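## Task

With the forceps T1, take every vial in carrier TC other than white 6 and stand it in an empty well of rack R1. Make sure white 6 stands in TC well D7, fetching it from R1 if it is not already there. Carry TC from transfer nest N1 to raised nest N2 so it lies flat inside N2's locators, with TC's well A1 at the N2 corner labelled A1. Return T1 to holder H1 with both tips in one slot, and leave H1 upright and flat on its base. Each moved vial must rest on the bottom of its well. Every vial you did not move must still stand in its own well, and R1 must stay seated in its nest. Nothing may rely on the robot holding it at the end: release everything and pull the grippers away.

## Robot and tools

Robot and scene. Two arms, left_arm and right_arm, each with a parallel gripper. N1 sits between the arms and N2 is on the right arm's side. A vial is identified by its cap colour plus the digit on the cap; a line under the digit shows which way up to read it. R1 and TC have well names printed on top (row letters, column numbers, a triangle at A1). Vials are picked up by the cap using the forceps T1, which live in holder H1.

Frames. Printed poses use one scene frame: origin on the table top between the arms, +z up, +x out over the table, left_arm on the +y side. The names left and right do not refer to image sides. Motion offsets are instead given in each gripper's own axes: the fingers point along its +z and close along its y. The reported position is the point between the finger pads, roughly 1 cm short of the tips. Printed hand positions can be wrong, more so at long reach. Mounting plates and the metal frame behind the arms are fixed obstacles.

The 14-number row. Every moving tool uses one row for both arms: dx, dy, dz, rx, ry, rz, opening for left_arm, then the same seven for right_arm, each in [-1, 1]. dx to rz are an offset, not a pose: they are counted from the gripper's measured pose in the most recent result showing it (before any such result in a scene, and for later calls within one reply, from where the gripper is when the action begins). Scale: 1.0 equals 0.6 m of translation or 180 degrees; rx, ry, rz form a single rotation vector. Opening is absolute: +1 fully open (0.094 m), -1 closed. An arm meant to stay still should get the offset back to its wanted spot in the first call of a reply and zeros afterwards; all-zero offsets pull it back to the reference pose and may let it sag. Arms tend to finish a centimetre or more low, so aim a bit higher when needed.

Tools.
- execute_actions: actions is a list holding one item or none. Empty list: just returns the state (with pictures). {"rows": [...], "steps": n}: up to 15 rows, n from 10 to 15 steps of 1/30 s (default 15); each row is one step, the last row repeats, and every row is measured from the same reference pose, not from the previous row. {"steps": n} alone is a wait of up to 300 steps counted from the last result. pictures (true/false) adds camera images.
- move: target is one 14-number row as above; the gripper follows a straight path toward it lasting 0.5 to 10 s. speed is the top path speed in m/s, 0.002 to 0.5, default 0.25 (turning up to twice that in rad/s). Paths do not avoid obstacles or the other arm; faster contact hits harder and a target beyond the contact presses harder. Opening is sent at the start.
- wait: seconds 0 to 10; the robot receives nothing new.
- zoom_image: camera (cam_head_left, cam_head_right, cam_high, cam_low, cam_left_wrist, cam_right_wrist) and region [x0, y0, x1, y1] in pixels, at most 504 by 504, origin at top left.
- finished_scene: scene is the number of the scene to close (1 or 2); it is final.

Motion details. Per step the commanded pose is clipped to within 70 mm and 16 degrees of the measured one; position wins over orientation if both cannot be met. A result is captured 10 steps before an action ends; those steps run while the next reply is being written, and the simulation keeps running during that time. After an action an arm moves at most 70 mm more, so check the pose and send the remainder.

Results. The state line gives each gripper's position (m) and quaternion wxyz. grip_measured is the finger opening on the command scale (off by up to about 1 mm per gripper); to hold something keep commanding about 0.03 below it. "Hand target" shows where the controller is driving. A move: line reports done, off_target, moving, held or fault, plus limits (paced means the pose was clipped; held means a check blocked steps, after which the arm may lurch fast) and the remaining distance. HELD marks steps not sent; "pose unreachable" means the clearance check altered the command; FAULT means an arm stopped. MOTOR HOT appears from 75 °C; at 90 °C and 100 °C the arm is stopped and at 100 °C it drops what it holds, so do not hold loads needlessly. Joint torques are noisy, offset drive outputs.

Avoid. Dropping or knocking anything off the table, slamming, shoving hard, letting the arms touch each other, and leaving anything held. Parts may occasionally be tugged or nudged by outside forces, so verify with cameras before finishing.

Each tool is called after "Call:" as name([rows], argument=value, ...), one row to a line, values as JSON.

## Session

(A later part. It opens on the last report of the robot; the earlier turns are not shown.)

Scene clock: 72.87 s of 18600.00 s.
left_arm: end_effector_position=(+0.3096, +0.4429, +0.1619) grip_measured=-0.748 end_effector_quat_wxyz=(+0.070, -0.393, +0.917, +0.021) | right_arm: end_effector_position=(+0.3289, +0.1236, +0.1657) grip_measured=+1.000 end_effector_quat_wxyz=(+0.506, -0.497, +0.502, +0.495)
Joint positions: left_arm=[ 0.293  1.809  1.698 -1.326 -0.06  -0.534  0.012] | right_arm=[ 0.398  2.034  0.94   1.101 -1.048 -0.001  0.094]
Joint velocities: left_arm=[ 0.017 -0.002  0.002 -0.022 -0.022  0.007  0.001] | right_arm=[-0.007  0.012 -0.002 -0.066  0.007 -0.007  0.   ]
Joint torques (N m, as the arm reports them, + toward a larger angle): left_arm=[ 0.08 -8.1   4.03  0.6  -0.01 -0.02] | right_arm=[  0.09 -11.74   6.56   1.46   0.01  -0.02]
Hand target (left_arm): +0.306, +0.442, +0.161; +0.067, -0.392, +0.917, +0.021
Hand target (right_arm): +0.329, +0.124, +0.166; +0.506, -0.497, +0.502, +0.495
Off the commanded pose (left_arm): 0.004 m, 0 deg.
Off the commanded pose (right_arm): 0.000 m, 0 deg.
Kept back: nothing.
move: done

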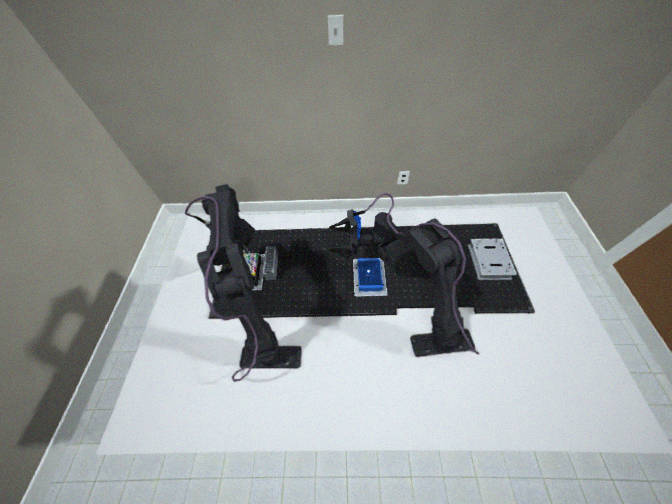

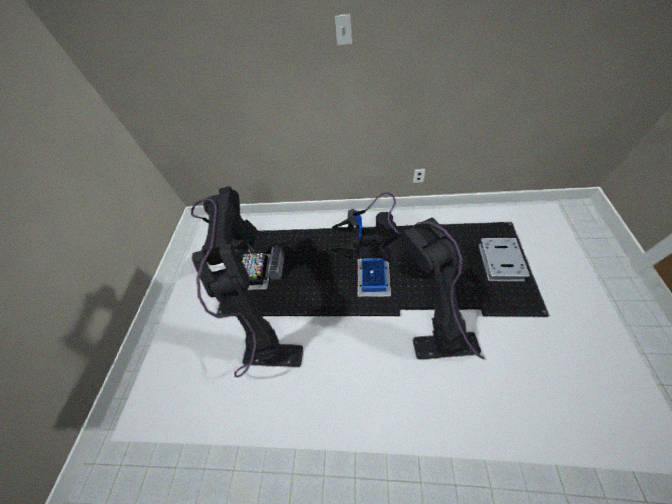

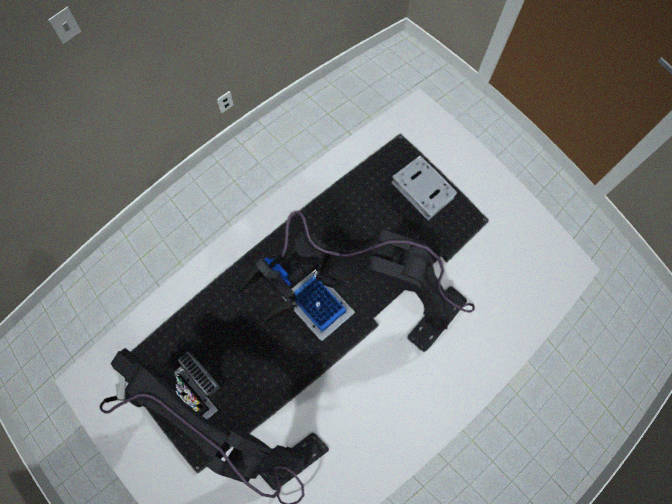

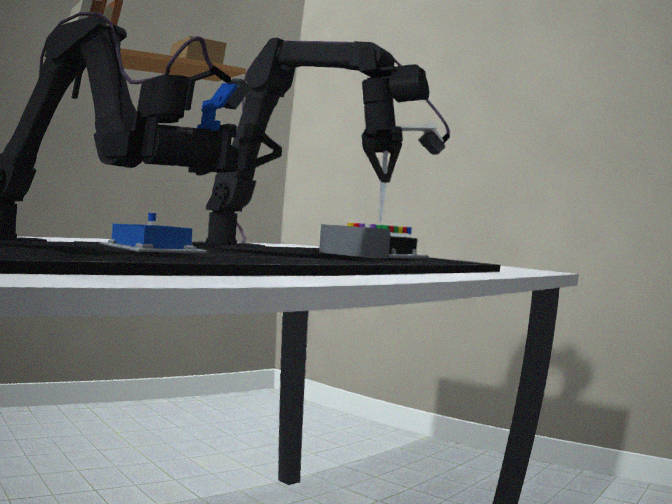

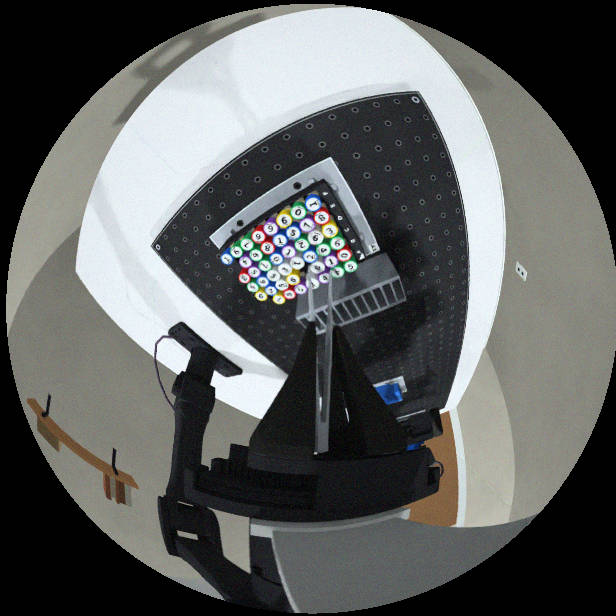

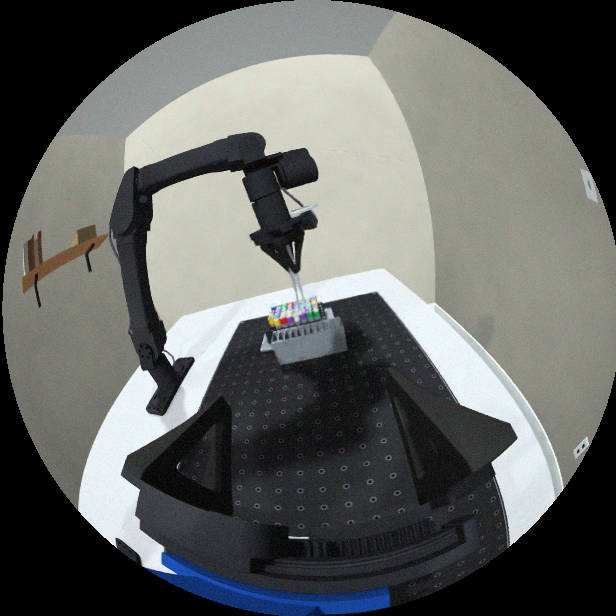

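Call:
execute_actions(actions=[])

Scene clock: 75.00 s of 18600.00 s.
left_arm: end_effector_position=(+0.3096, +0.4429, +0.1619) grip_measured=-0.748 end_effector_quat_wxyz=(+0.070, -0.393, +0.917, +0.021) | right_arm: end_effector_position=(+0.3289, +0.1236, +0.1657) grip_measured=+1.000 end_effector_quat_wxyz=(+0.506, -0.497, +0.502, +0.495)
Joint positions: left_arm=[ 0.293  1.809  1.698 -1.326 -0.06  -0.534  0.012] | right_arm=[ 0.398  2.034  0.94   1.101 -1.048 -0.001  0.094]
Joint velocities: left_arm=[ 0.022  0.012 -0.002 -0.051  0.007 -0.007 -0.002] | right_arm=[-0.002 -0.002 -0.002  0.066  0.022 -0.037  0.   ]
Joint torques (N m, as the arm reports them, + toward a larger angle): left_arm=[ 0.02 -8.14  4.04  0.57 -0.02 -0.02] | right_arm=[  0.09 -11.77   6.53   1.47   0.02  -0.02]
Hand target (left_arm): +0.306, +0.442, +0.161; +0.067, -0.392, +0.917, +0.021
Hand target (right_arm): +0.329, +0.124, +0.166; +0.506, -0.497, +0.502, +0.495
Off the commanded pose (left_arm): 0.004 m, 0 deg.
Off the commanded pose (right_arm): 0.000 m, 0 deg.
Kept back: nothing.
Steps of this call (steps 1 to 64: nothing new was sent). Readings (end_effector_position):
1: left_arm (+0.3096, +0.4429, +0.1619) | right_arm (+0.3289, +0.1236, +0.1657)
2: left_arm (+0.3096, +0.4429, +0.1619) | right_arm (+0.3289, +0.1236, +0.1657)
4: left_arm (+0.3096, +0.4429, +0.1619) | right_arm (+0.3289, +0.1236, +0.1657)
8: left_arm (+0.3096, +0.4429, +0.1619) | right_arm (+0.3289, +0.1236, +0.1657)
64: the state above

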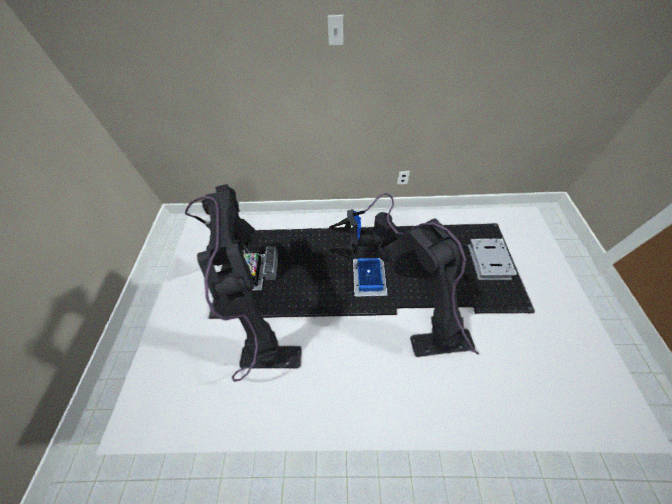

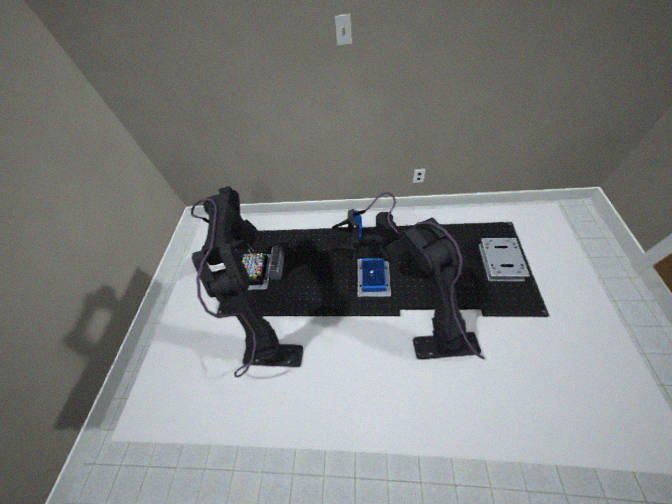

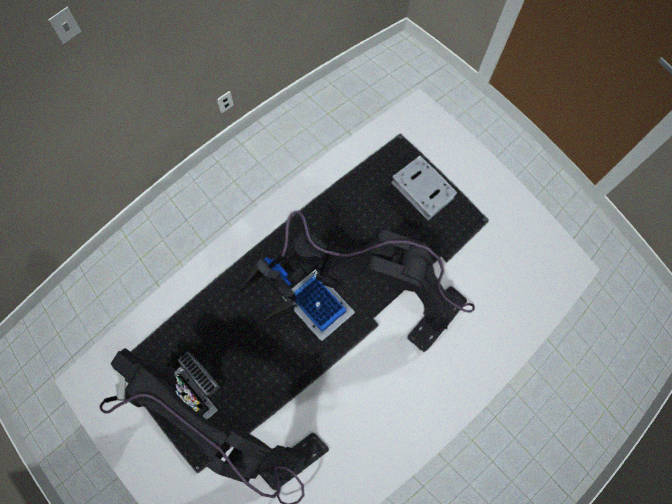

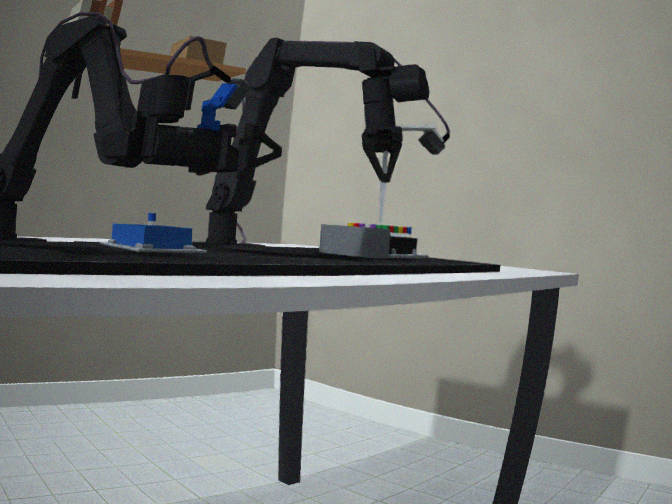

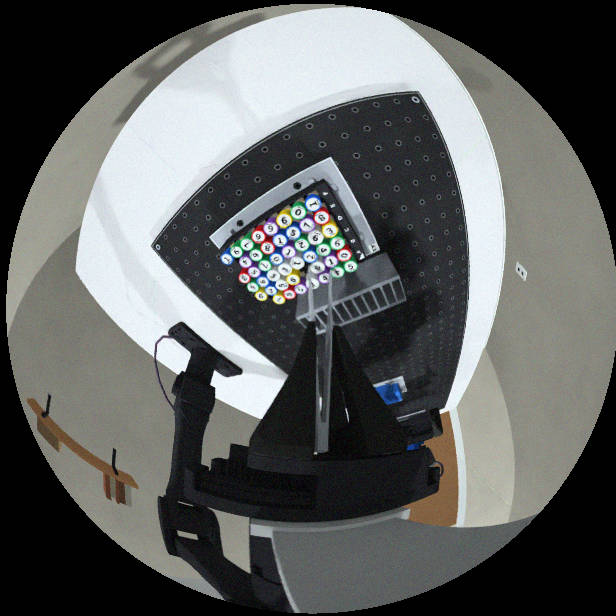

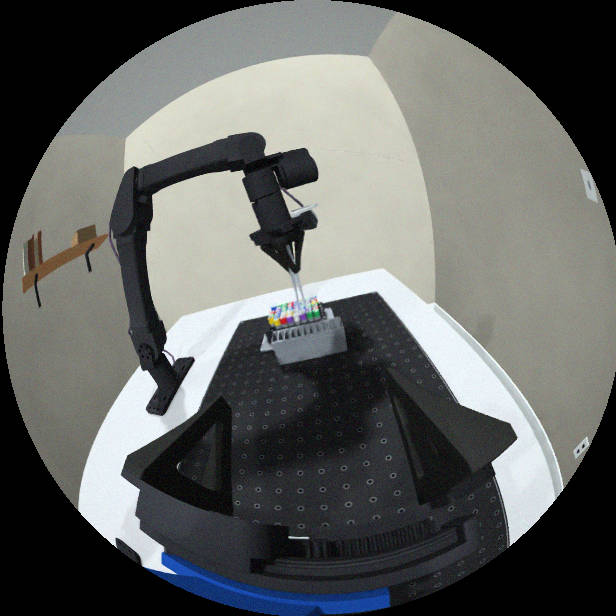

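Call:
zoom_image(camera="cam_left_wrist", region=[280, 225, 360, 305])

Call:
zoom_image(camera="cam_right_wrist", region=[260, 270, 340, 340])

Region (280, 225, 360, 305) of cam_left_wrist's 616x616 image, scaled by 6.300, with more detail than that image has.

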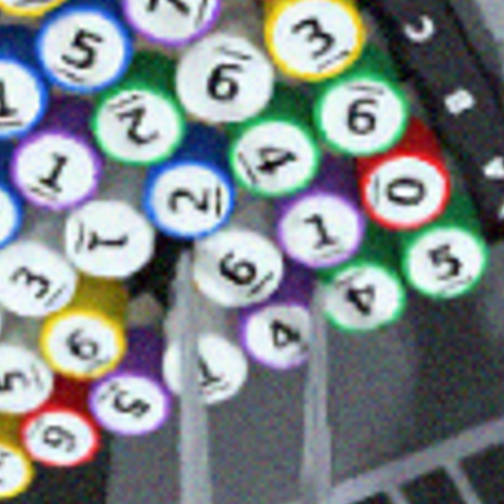

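Region (260, 270, 340, 340) of cam_right_wrist's 616x616 image, scaled by 6.300, with more detail than that image has; it fills the top 441 rows of this view, and the rest is white.

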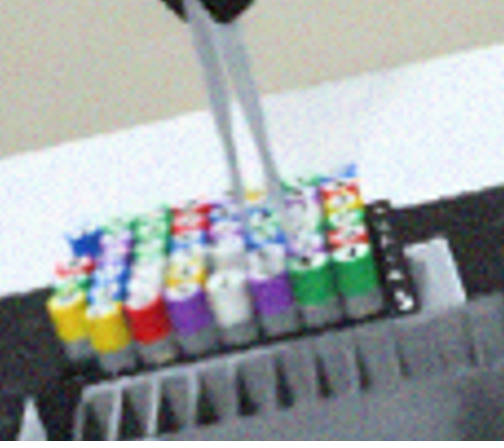

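Call:
move(target=[0.00662,0.00448,-0.00831,-0.00161,0.00274,0.00019,-0.75,0,0,0,0,0,0,1], speed=0.02)

Scene clock: 78.10 s of 18600.00 s.
left_arm: end_effector_position=(+0.3077, +0.4424, +0.1616) grip_measured=-0.748 end_effector_quat_wxyz=(+0.066, -0.393, +0.917, +0.022) | right_arm: end_effector_position=(+0.3289, +0.1236, +0.1657) grip_measured=+1.000 end_effector_quat_wxyz=(+0.507, -0.497, +0.502, +0.495)
Joint positions: left_arm=[ 0.293  1.809  1.698 -1.334 -0.06  -0.534  0.012] | right_arm=[ 0.398  2.034  0.94   1.101 -1.048 -0.001  0.094]
Joint velocities: left_arm=[ 0.012  0.012 -0.002 -0.037 -0.022  0.051  0.   ] | right_arm=[ 0.002 -0.002 -0.007 -0.022 -0.022 -0.037  0.   ]
Joint torques (N m, as the arm reports them, + toward a larger angle): left_arm=[ 0.07 -7.98  5.9   0.45 -0.03  0.02] | right_arm=[  0.03 -11.77   6.51   1.46   0.    -0.02]
Hand target (left_arm): +0.305, +0.441, +0.166; +0.065, -0.392, +0.917, +0.022
Hand target (right_arm): +0.329, +0.124, +0.166; +0.506, -0.497, +0.502, +0.495
Off the commanded pose (left_arm): 0.006 m, 0 deg.
Off the commanded pose (right_arm): 0.000 m, 0 deg.
Kept back: nothing.
move: done

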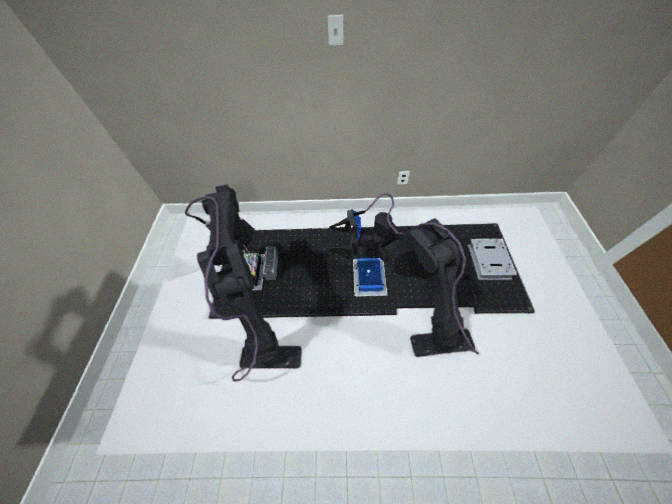

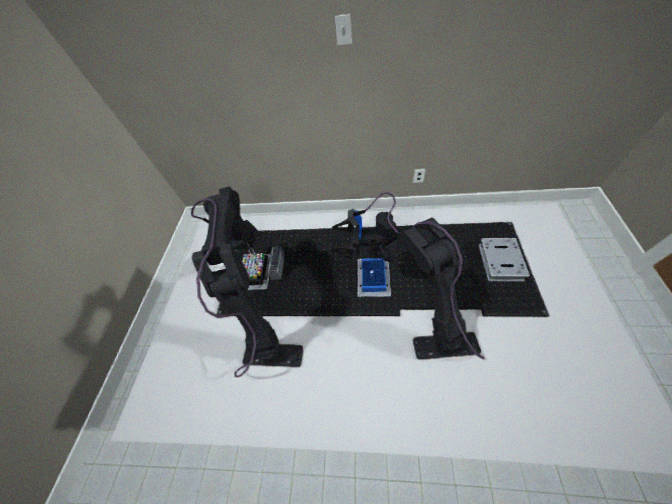

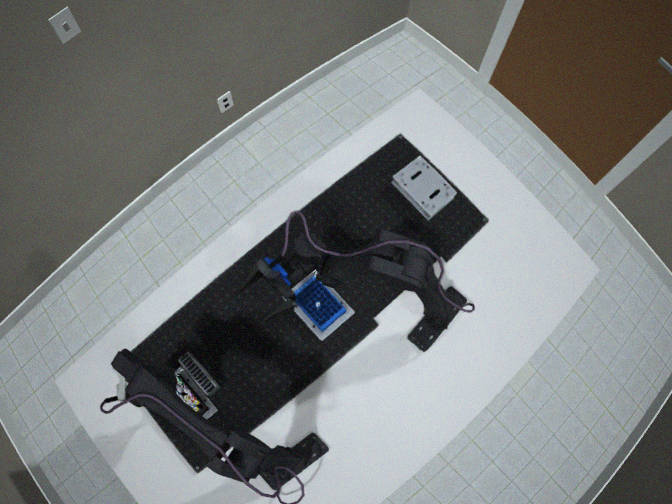

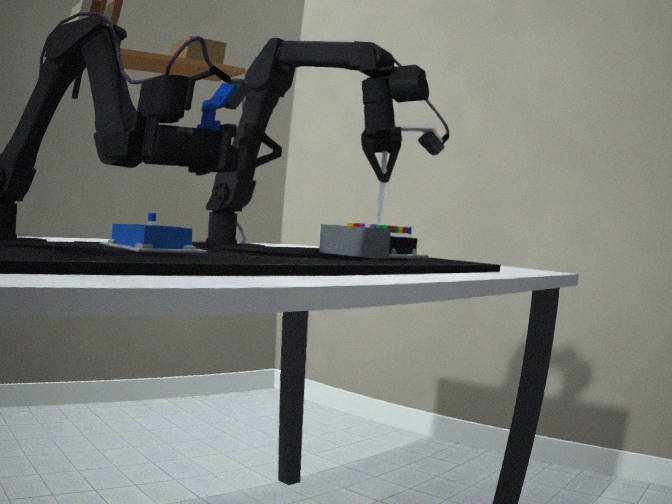

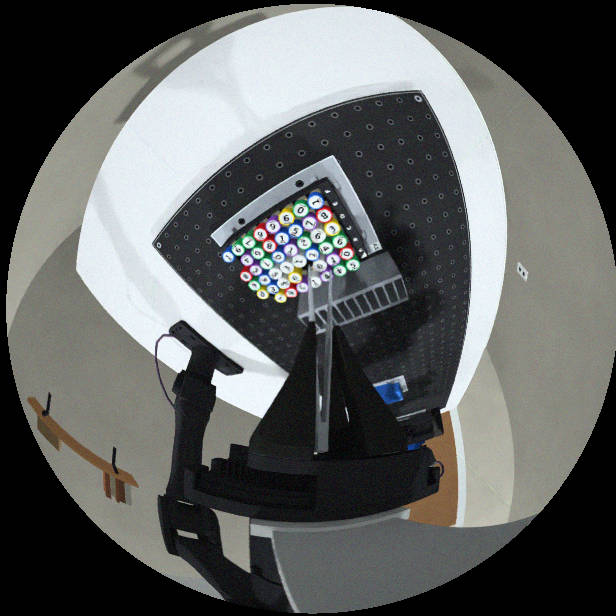

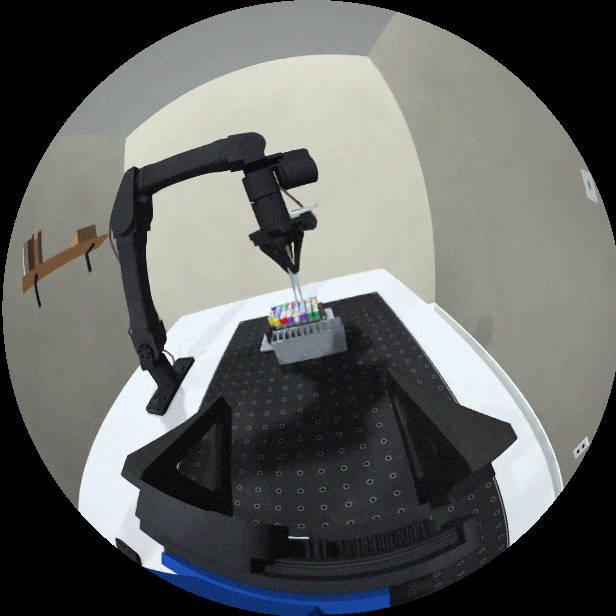

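Call:
zoom_image(camera="cam_left_wrist", region=[280, 225, 360, 305])

Region (280, 225, 360, 305) of cam_left_wrist's 616x616 image, scaled by 6.300, with more detail than that image has.

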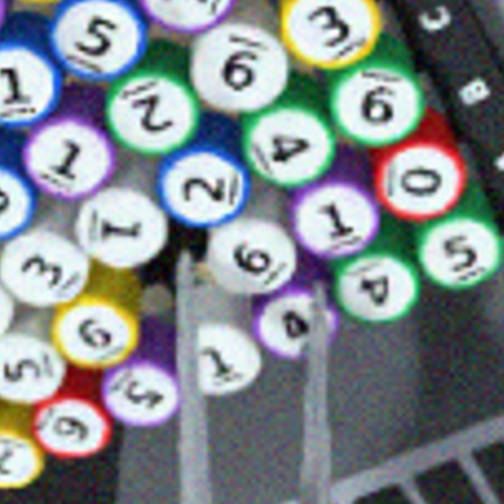

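Call:
move(target=[-0.00215,-0.0021,0.01187,-0.00307,0.0052,0.00037,-0.75,0,0,0,0,0,0,1], speed=0.015)

Call:
zoom_image(camera="cam_left_wrist", region=[280, 225, 360, 305])

Call:
zoom_image(camera="cam_right_wrist", region=[260, 270, 340, 340])

Scene clock: 80.73 s of 18600.00 s.
left_arm: end_effector_position=(+0.3083, +0.4426, +0.1540) grip_measured=-0.748 end_effector_quat_wxyz=(+0.055, -0.392, +0.918, +0.023) | right_arm: end_effector_position=(+0.3289, +0.1236, +0.1658) grip_measured=+1.000 end_effector_quat_wxyz=(+0.507, -0.497, +0.501, +0.495)
Joint positions: left_arm=[ 0.293  1.831  1.698 -1.336 -0.06  -0.534  0.012] | right_arm=[ 0.398  2.034  0.94   1.101 -1.048 -0.001  0.094]
Joint velocities: left_arm=[-0.002  0.012  0.002 -0.037  0.007 -0.007  0.001] | right_arm=[ 0.007 -0.007 -0.012 -0.051 -0.007  0.022  0.   ]
Joint torques (N m, as the arm reports them, + toward a larger angle): left_arm=[ 0.03 -7.09  5.95  0.54 -0.02 -0.04] | right_arm=[  0.06 -11.74   6.52   1.47   0.    -0.04]
Hand target (left_arm): +0.310, +0.443, +0.155; +0.057, -0.392, +0.918, +0.023
Hand target (right_arm): +0.329, +0.124, +0.166; +0.507, -0.497, +0.502, +0.495
Off the commanded pose (left_arm): 0.002 m, 0 deg.
Off the commanded pose (right_arm): 0.000 m, 0 deg.
Kept back: nothing.
move: done

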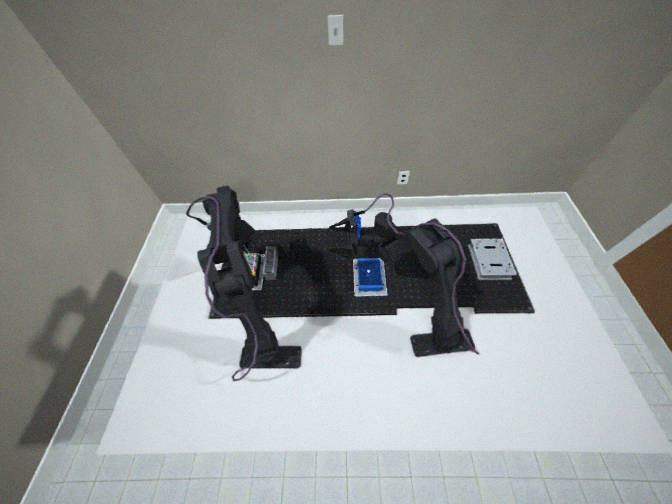

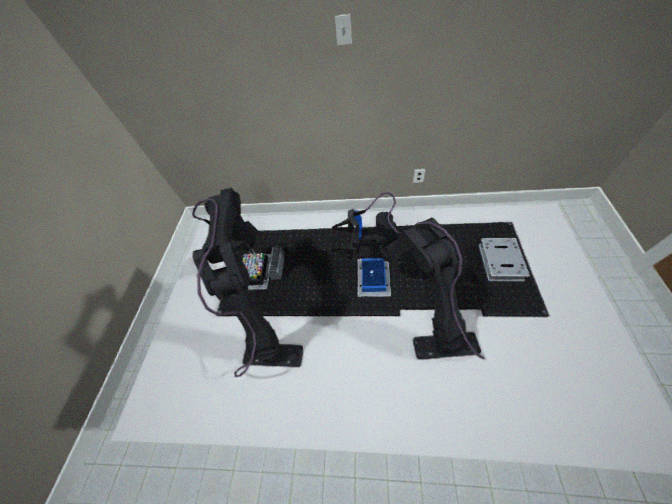

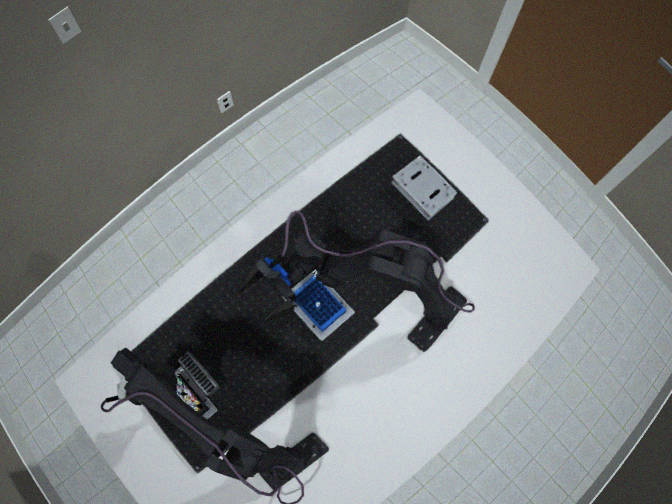

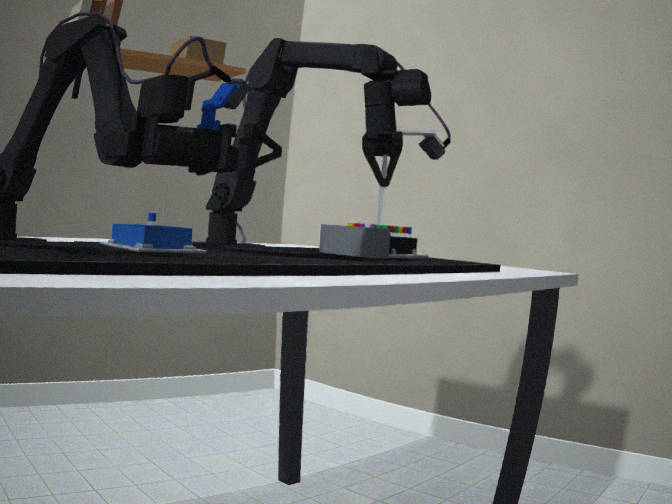

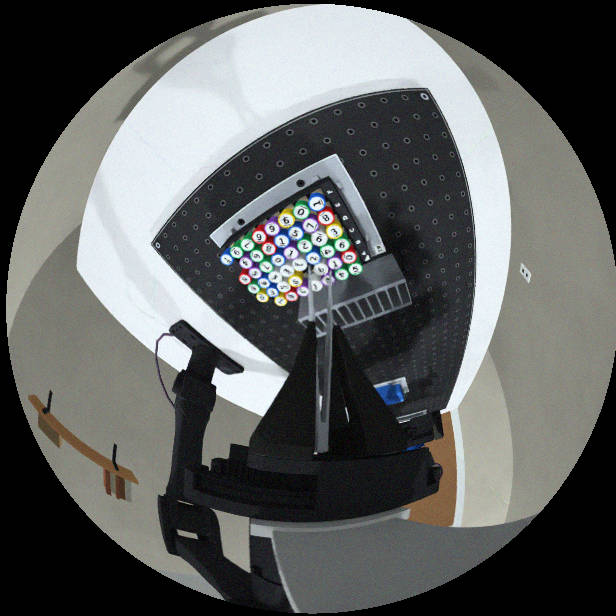

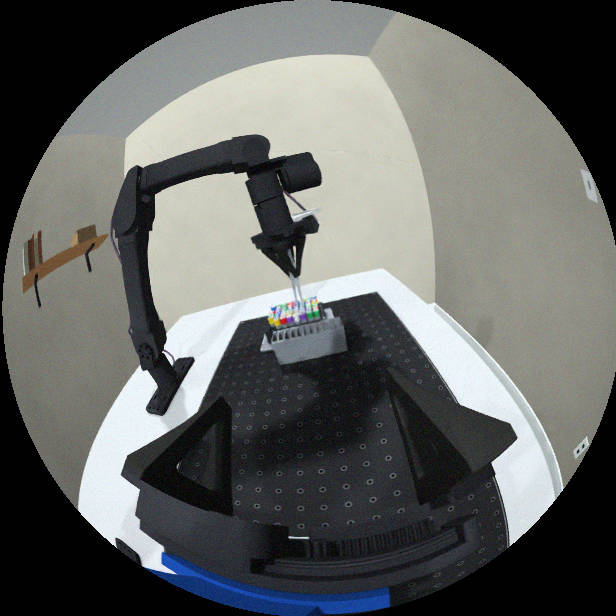

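Region (280, 225, 360, 305) of cam_left_wrist's 616x616 image, scaled by 6.300, with more detail than that image has.

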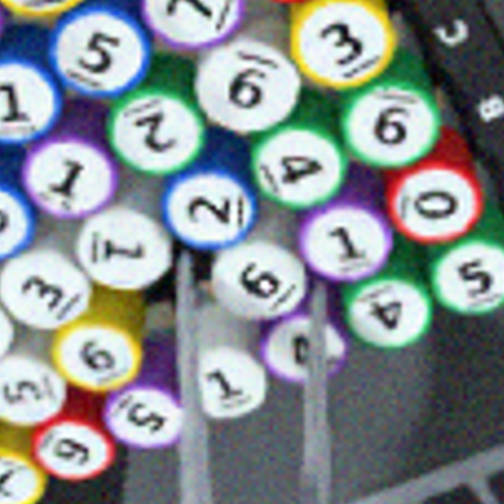

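Region (260, 270, 340, 340) of cam_right_wrist's 616x616 image, scaled by 6.300, with more detail than that image has; it fills the top 441 rows of this view, and the rest is white.

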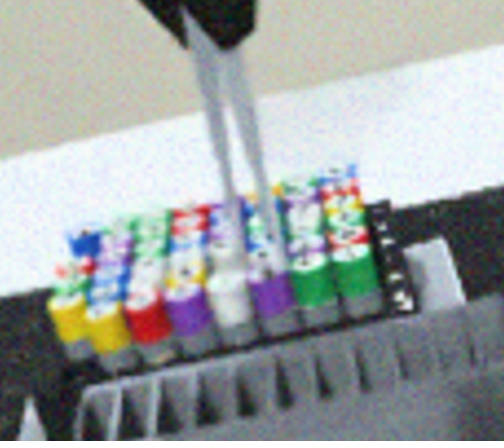

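Call:
move(target=[-0.00483,-0.00355,0.01016,-0.00129,0.00219,0.00015,-0.75,0,0,0,0,0,0,1], speed=0.015)

Call:
zoom_image(camera="cam_left_wrist", region=[280, 225, 360, 305])

Scene clock: 82.43 s of 18600.00 s.
left_arm: end_effector_position=(+0.3089, +0.4427, +0.1474) grip_measured=-0.748 end_effector_quat_wxyz=(+0.045, -0.392, +0.918, +0.024) | right_arm: end_effector_position=(+0.3289, +0.1236, +0.1658) grip_measured=+1.000 end_effector_quat_wxyz=(+0.507, -0.497, +0.501, +0.495)
Joint positions: left_arm=[ 0.293  1.85   1.698 -1.336 -0.06  -0.534  0.012] | right_arm=[ 0.398  2.034  0.94   1.102 -1.048 -0.001  0.094]
Joint velocities: left_arm=[-0.012 -0.002 -0.007 -0.022 -0.007 -0.037 -0.   ] | right_arm=[-0.002  0.012  0.002 -0.037 -0.037  0.081  0.   ]
Joint torques (N m, as the arm reports them, + toward a larger angle): left_arm=[ 0.07 -7.23  5.86  0.56 -0.02  0.  ] | right_arm=[  0.03 -11.79   6.57   1.48   0.02  -0.02]
Hand target (left_arm): +0.312, +0.444, +0.148; +0.051, -0.392, +0.918, +0.024
Hand target (right_arm): +0.329, +0.124, +0.166; +0.507, -0.497, +0.501, +0.495
Off the commanded pose (left_arm): 0.004 m, 1 deg.
Off the commanded pose (right_arm): 0.000 m, 0 deg.
Kept back: nothing.
move: done

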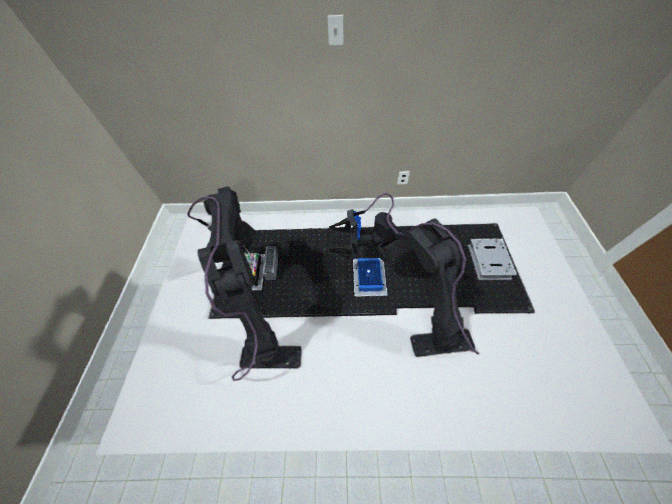

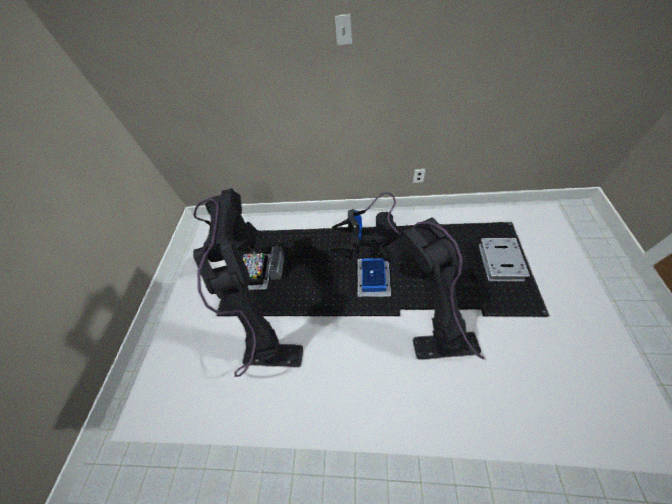

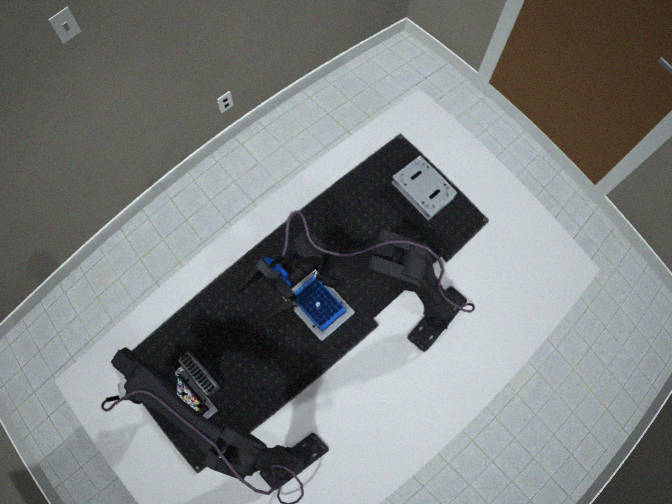

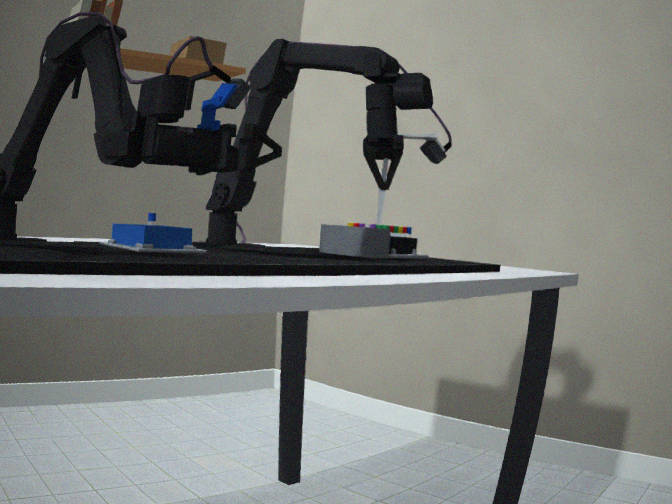

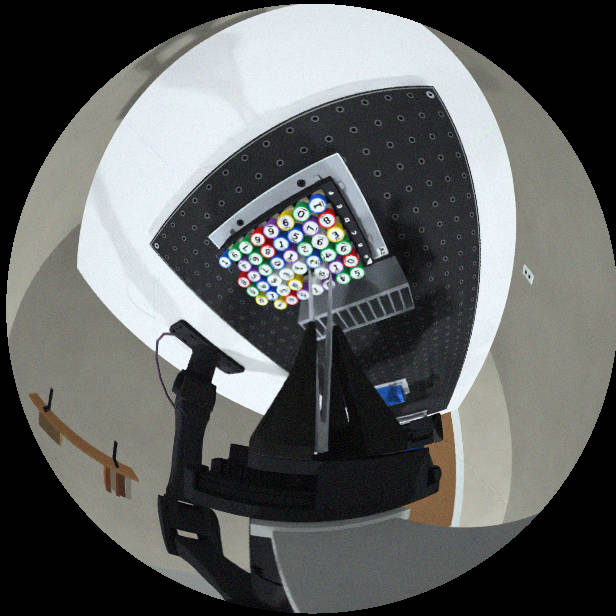

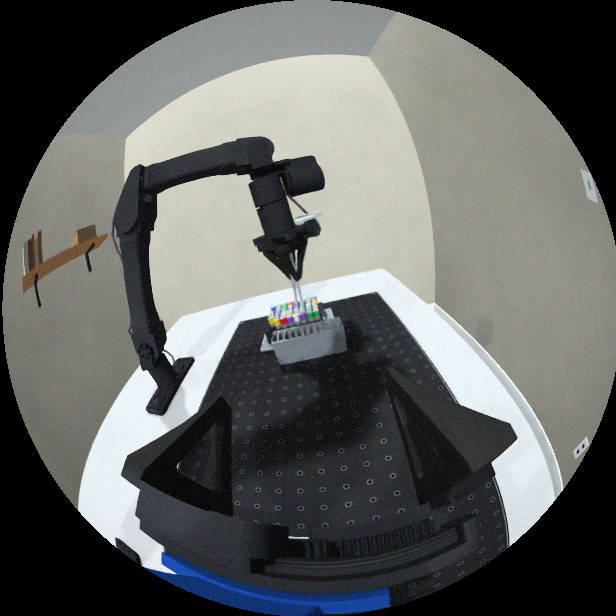

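Region (280, 225, 360, 305) of cam_left_wrist's 616x616 image, scaled by 6.300, with more detail than that image has.

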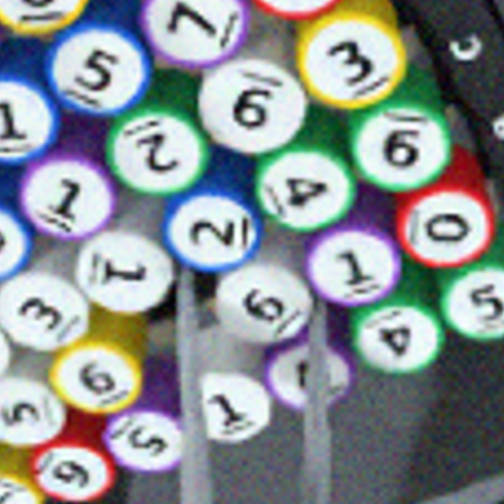

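Call:
move(target=[-0.00205,-0.00072,-0.00712,0.00225,-0.00384,-0.00026,-0.81,0,0,0,0,0,0,1], speed=0.02)

Call:
zoom_image(camera="cam_left_wrist", region=[280, 225, 360, 305])

Scene clock: 83.97 s of 18600.00 s.
left_arm: end_effector_position=(+0.3089, +0.4427, +0.1474) grip_measured=-0.807 end_effector_quat_wxyz=(+0.045, -0.392, +0.918, +0.024) | right_arm: end_effector_position=(+0.3289, +0.1236, +0.1659) grip_measured=+1.000 end_effector_quat_wxyz=(+0.507, -0.497, +0.501, +0.495)
Joint positions: left_arm=[ 0.293  1.85   1.698 -1.336 -0.06  -0.534  0.009] | right_arm=[ 0.398  2.034  0.94   1.102 -1.048 -0.001  0.094]
Joint velocities: left_arm=[ 0.002  0.007 -0.002  0.007  0.007  0.066 -0.   ] | right_arm=[-0.002 -0.012 -0.022 -0.095 -0.007 -0.037  0.   ]
Joint torques (N m, as the arm reports them, + toward a larger angle): left_arm=[-0.02 -8.14  5.74  0.5  -0.02 -0.01] | right_arm=[  0.06 -11.77   6.53   1.47   0.01  -0.03]
Hand target (left_arm): +0.310, +0.443, +0.152; +0.052, -0.392, +0.918, +0.024
Hand target (right_arm): +0.329, +0.124, +0.166; +0.507, -0.497, +0.501, +0.495
Off the commanded pose (left_arm): 0.004 m, 1 deg.
Off the commanded pose (right_arm): 0.000 m, 0 deg.
Kept back: nothing.
move: done

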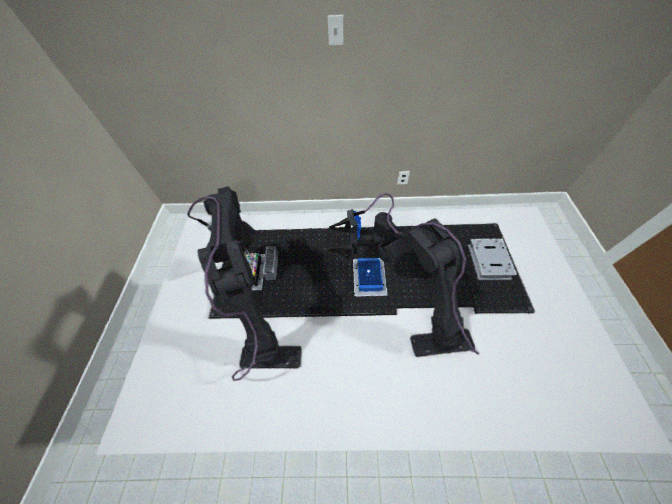

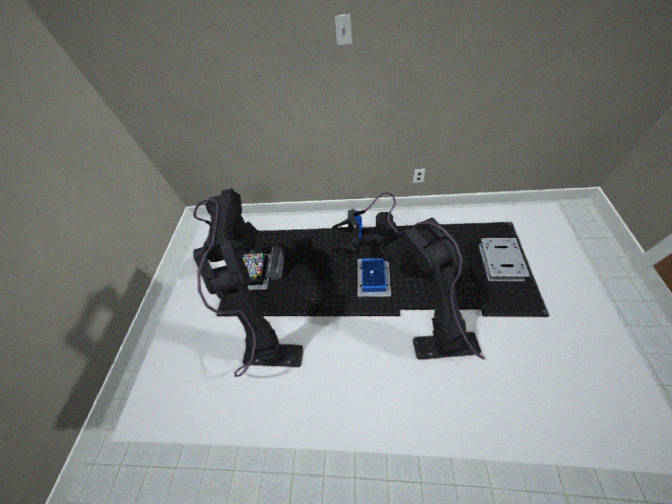

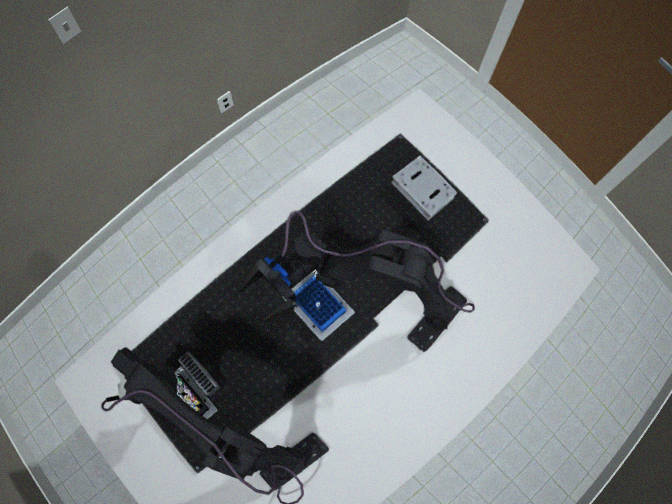

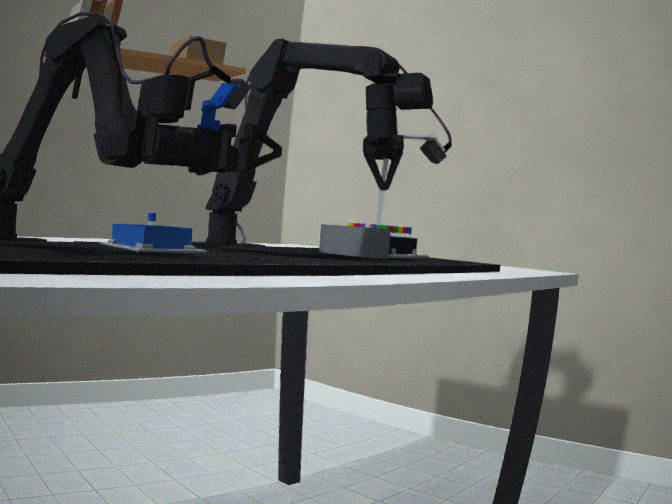

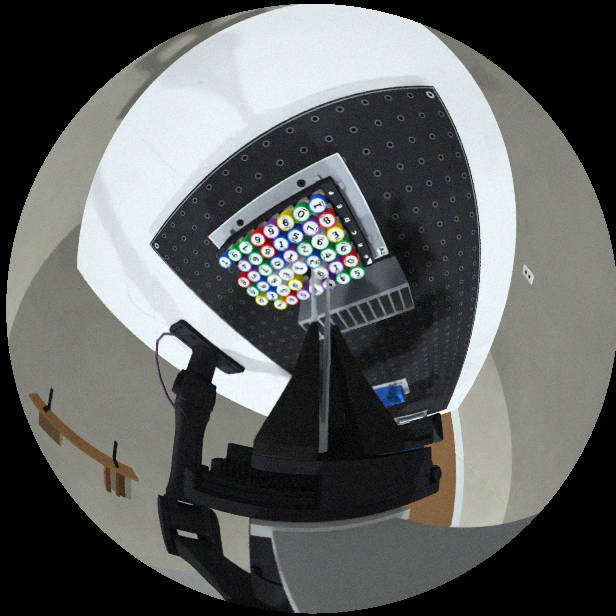

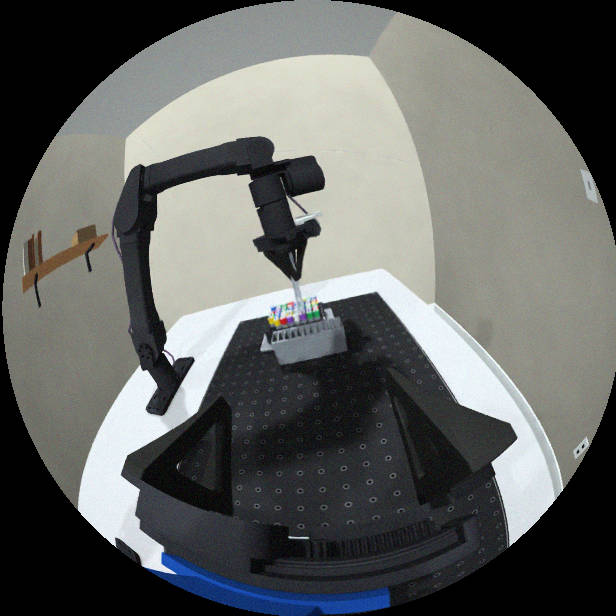

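Region (280, 225, 360, 305) of cam_left_wrist's 616x616 image, scaled by 6.300, with more detail than that image has.

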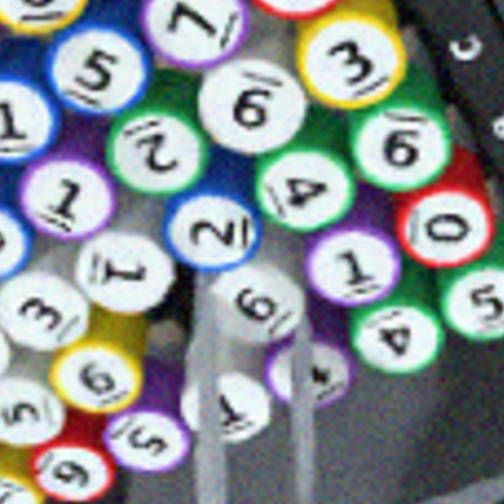

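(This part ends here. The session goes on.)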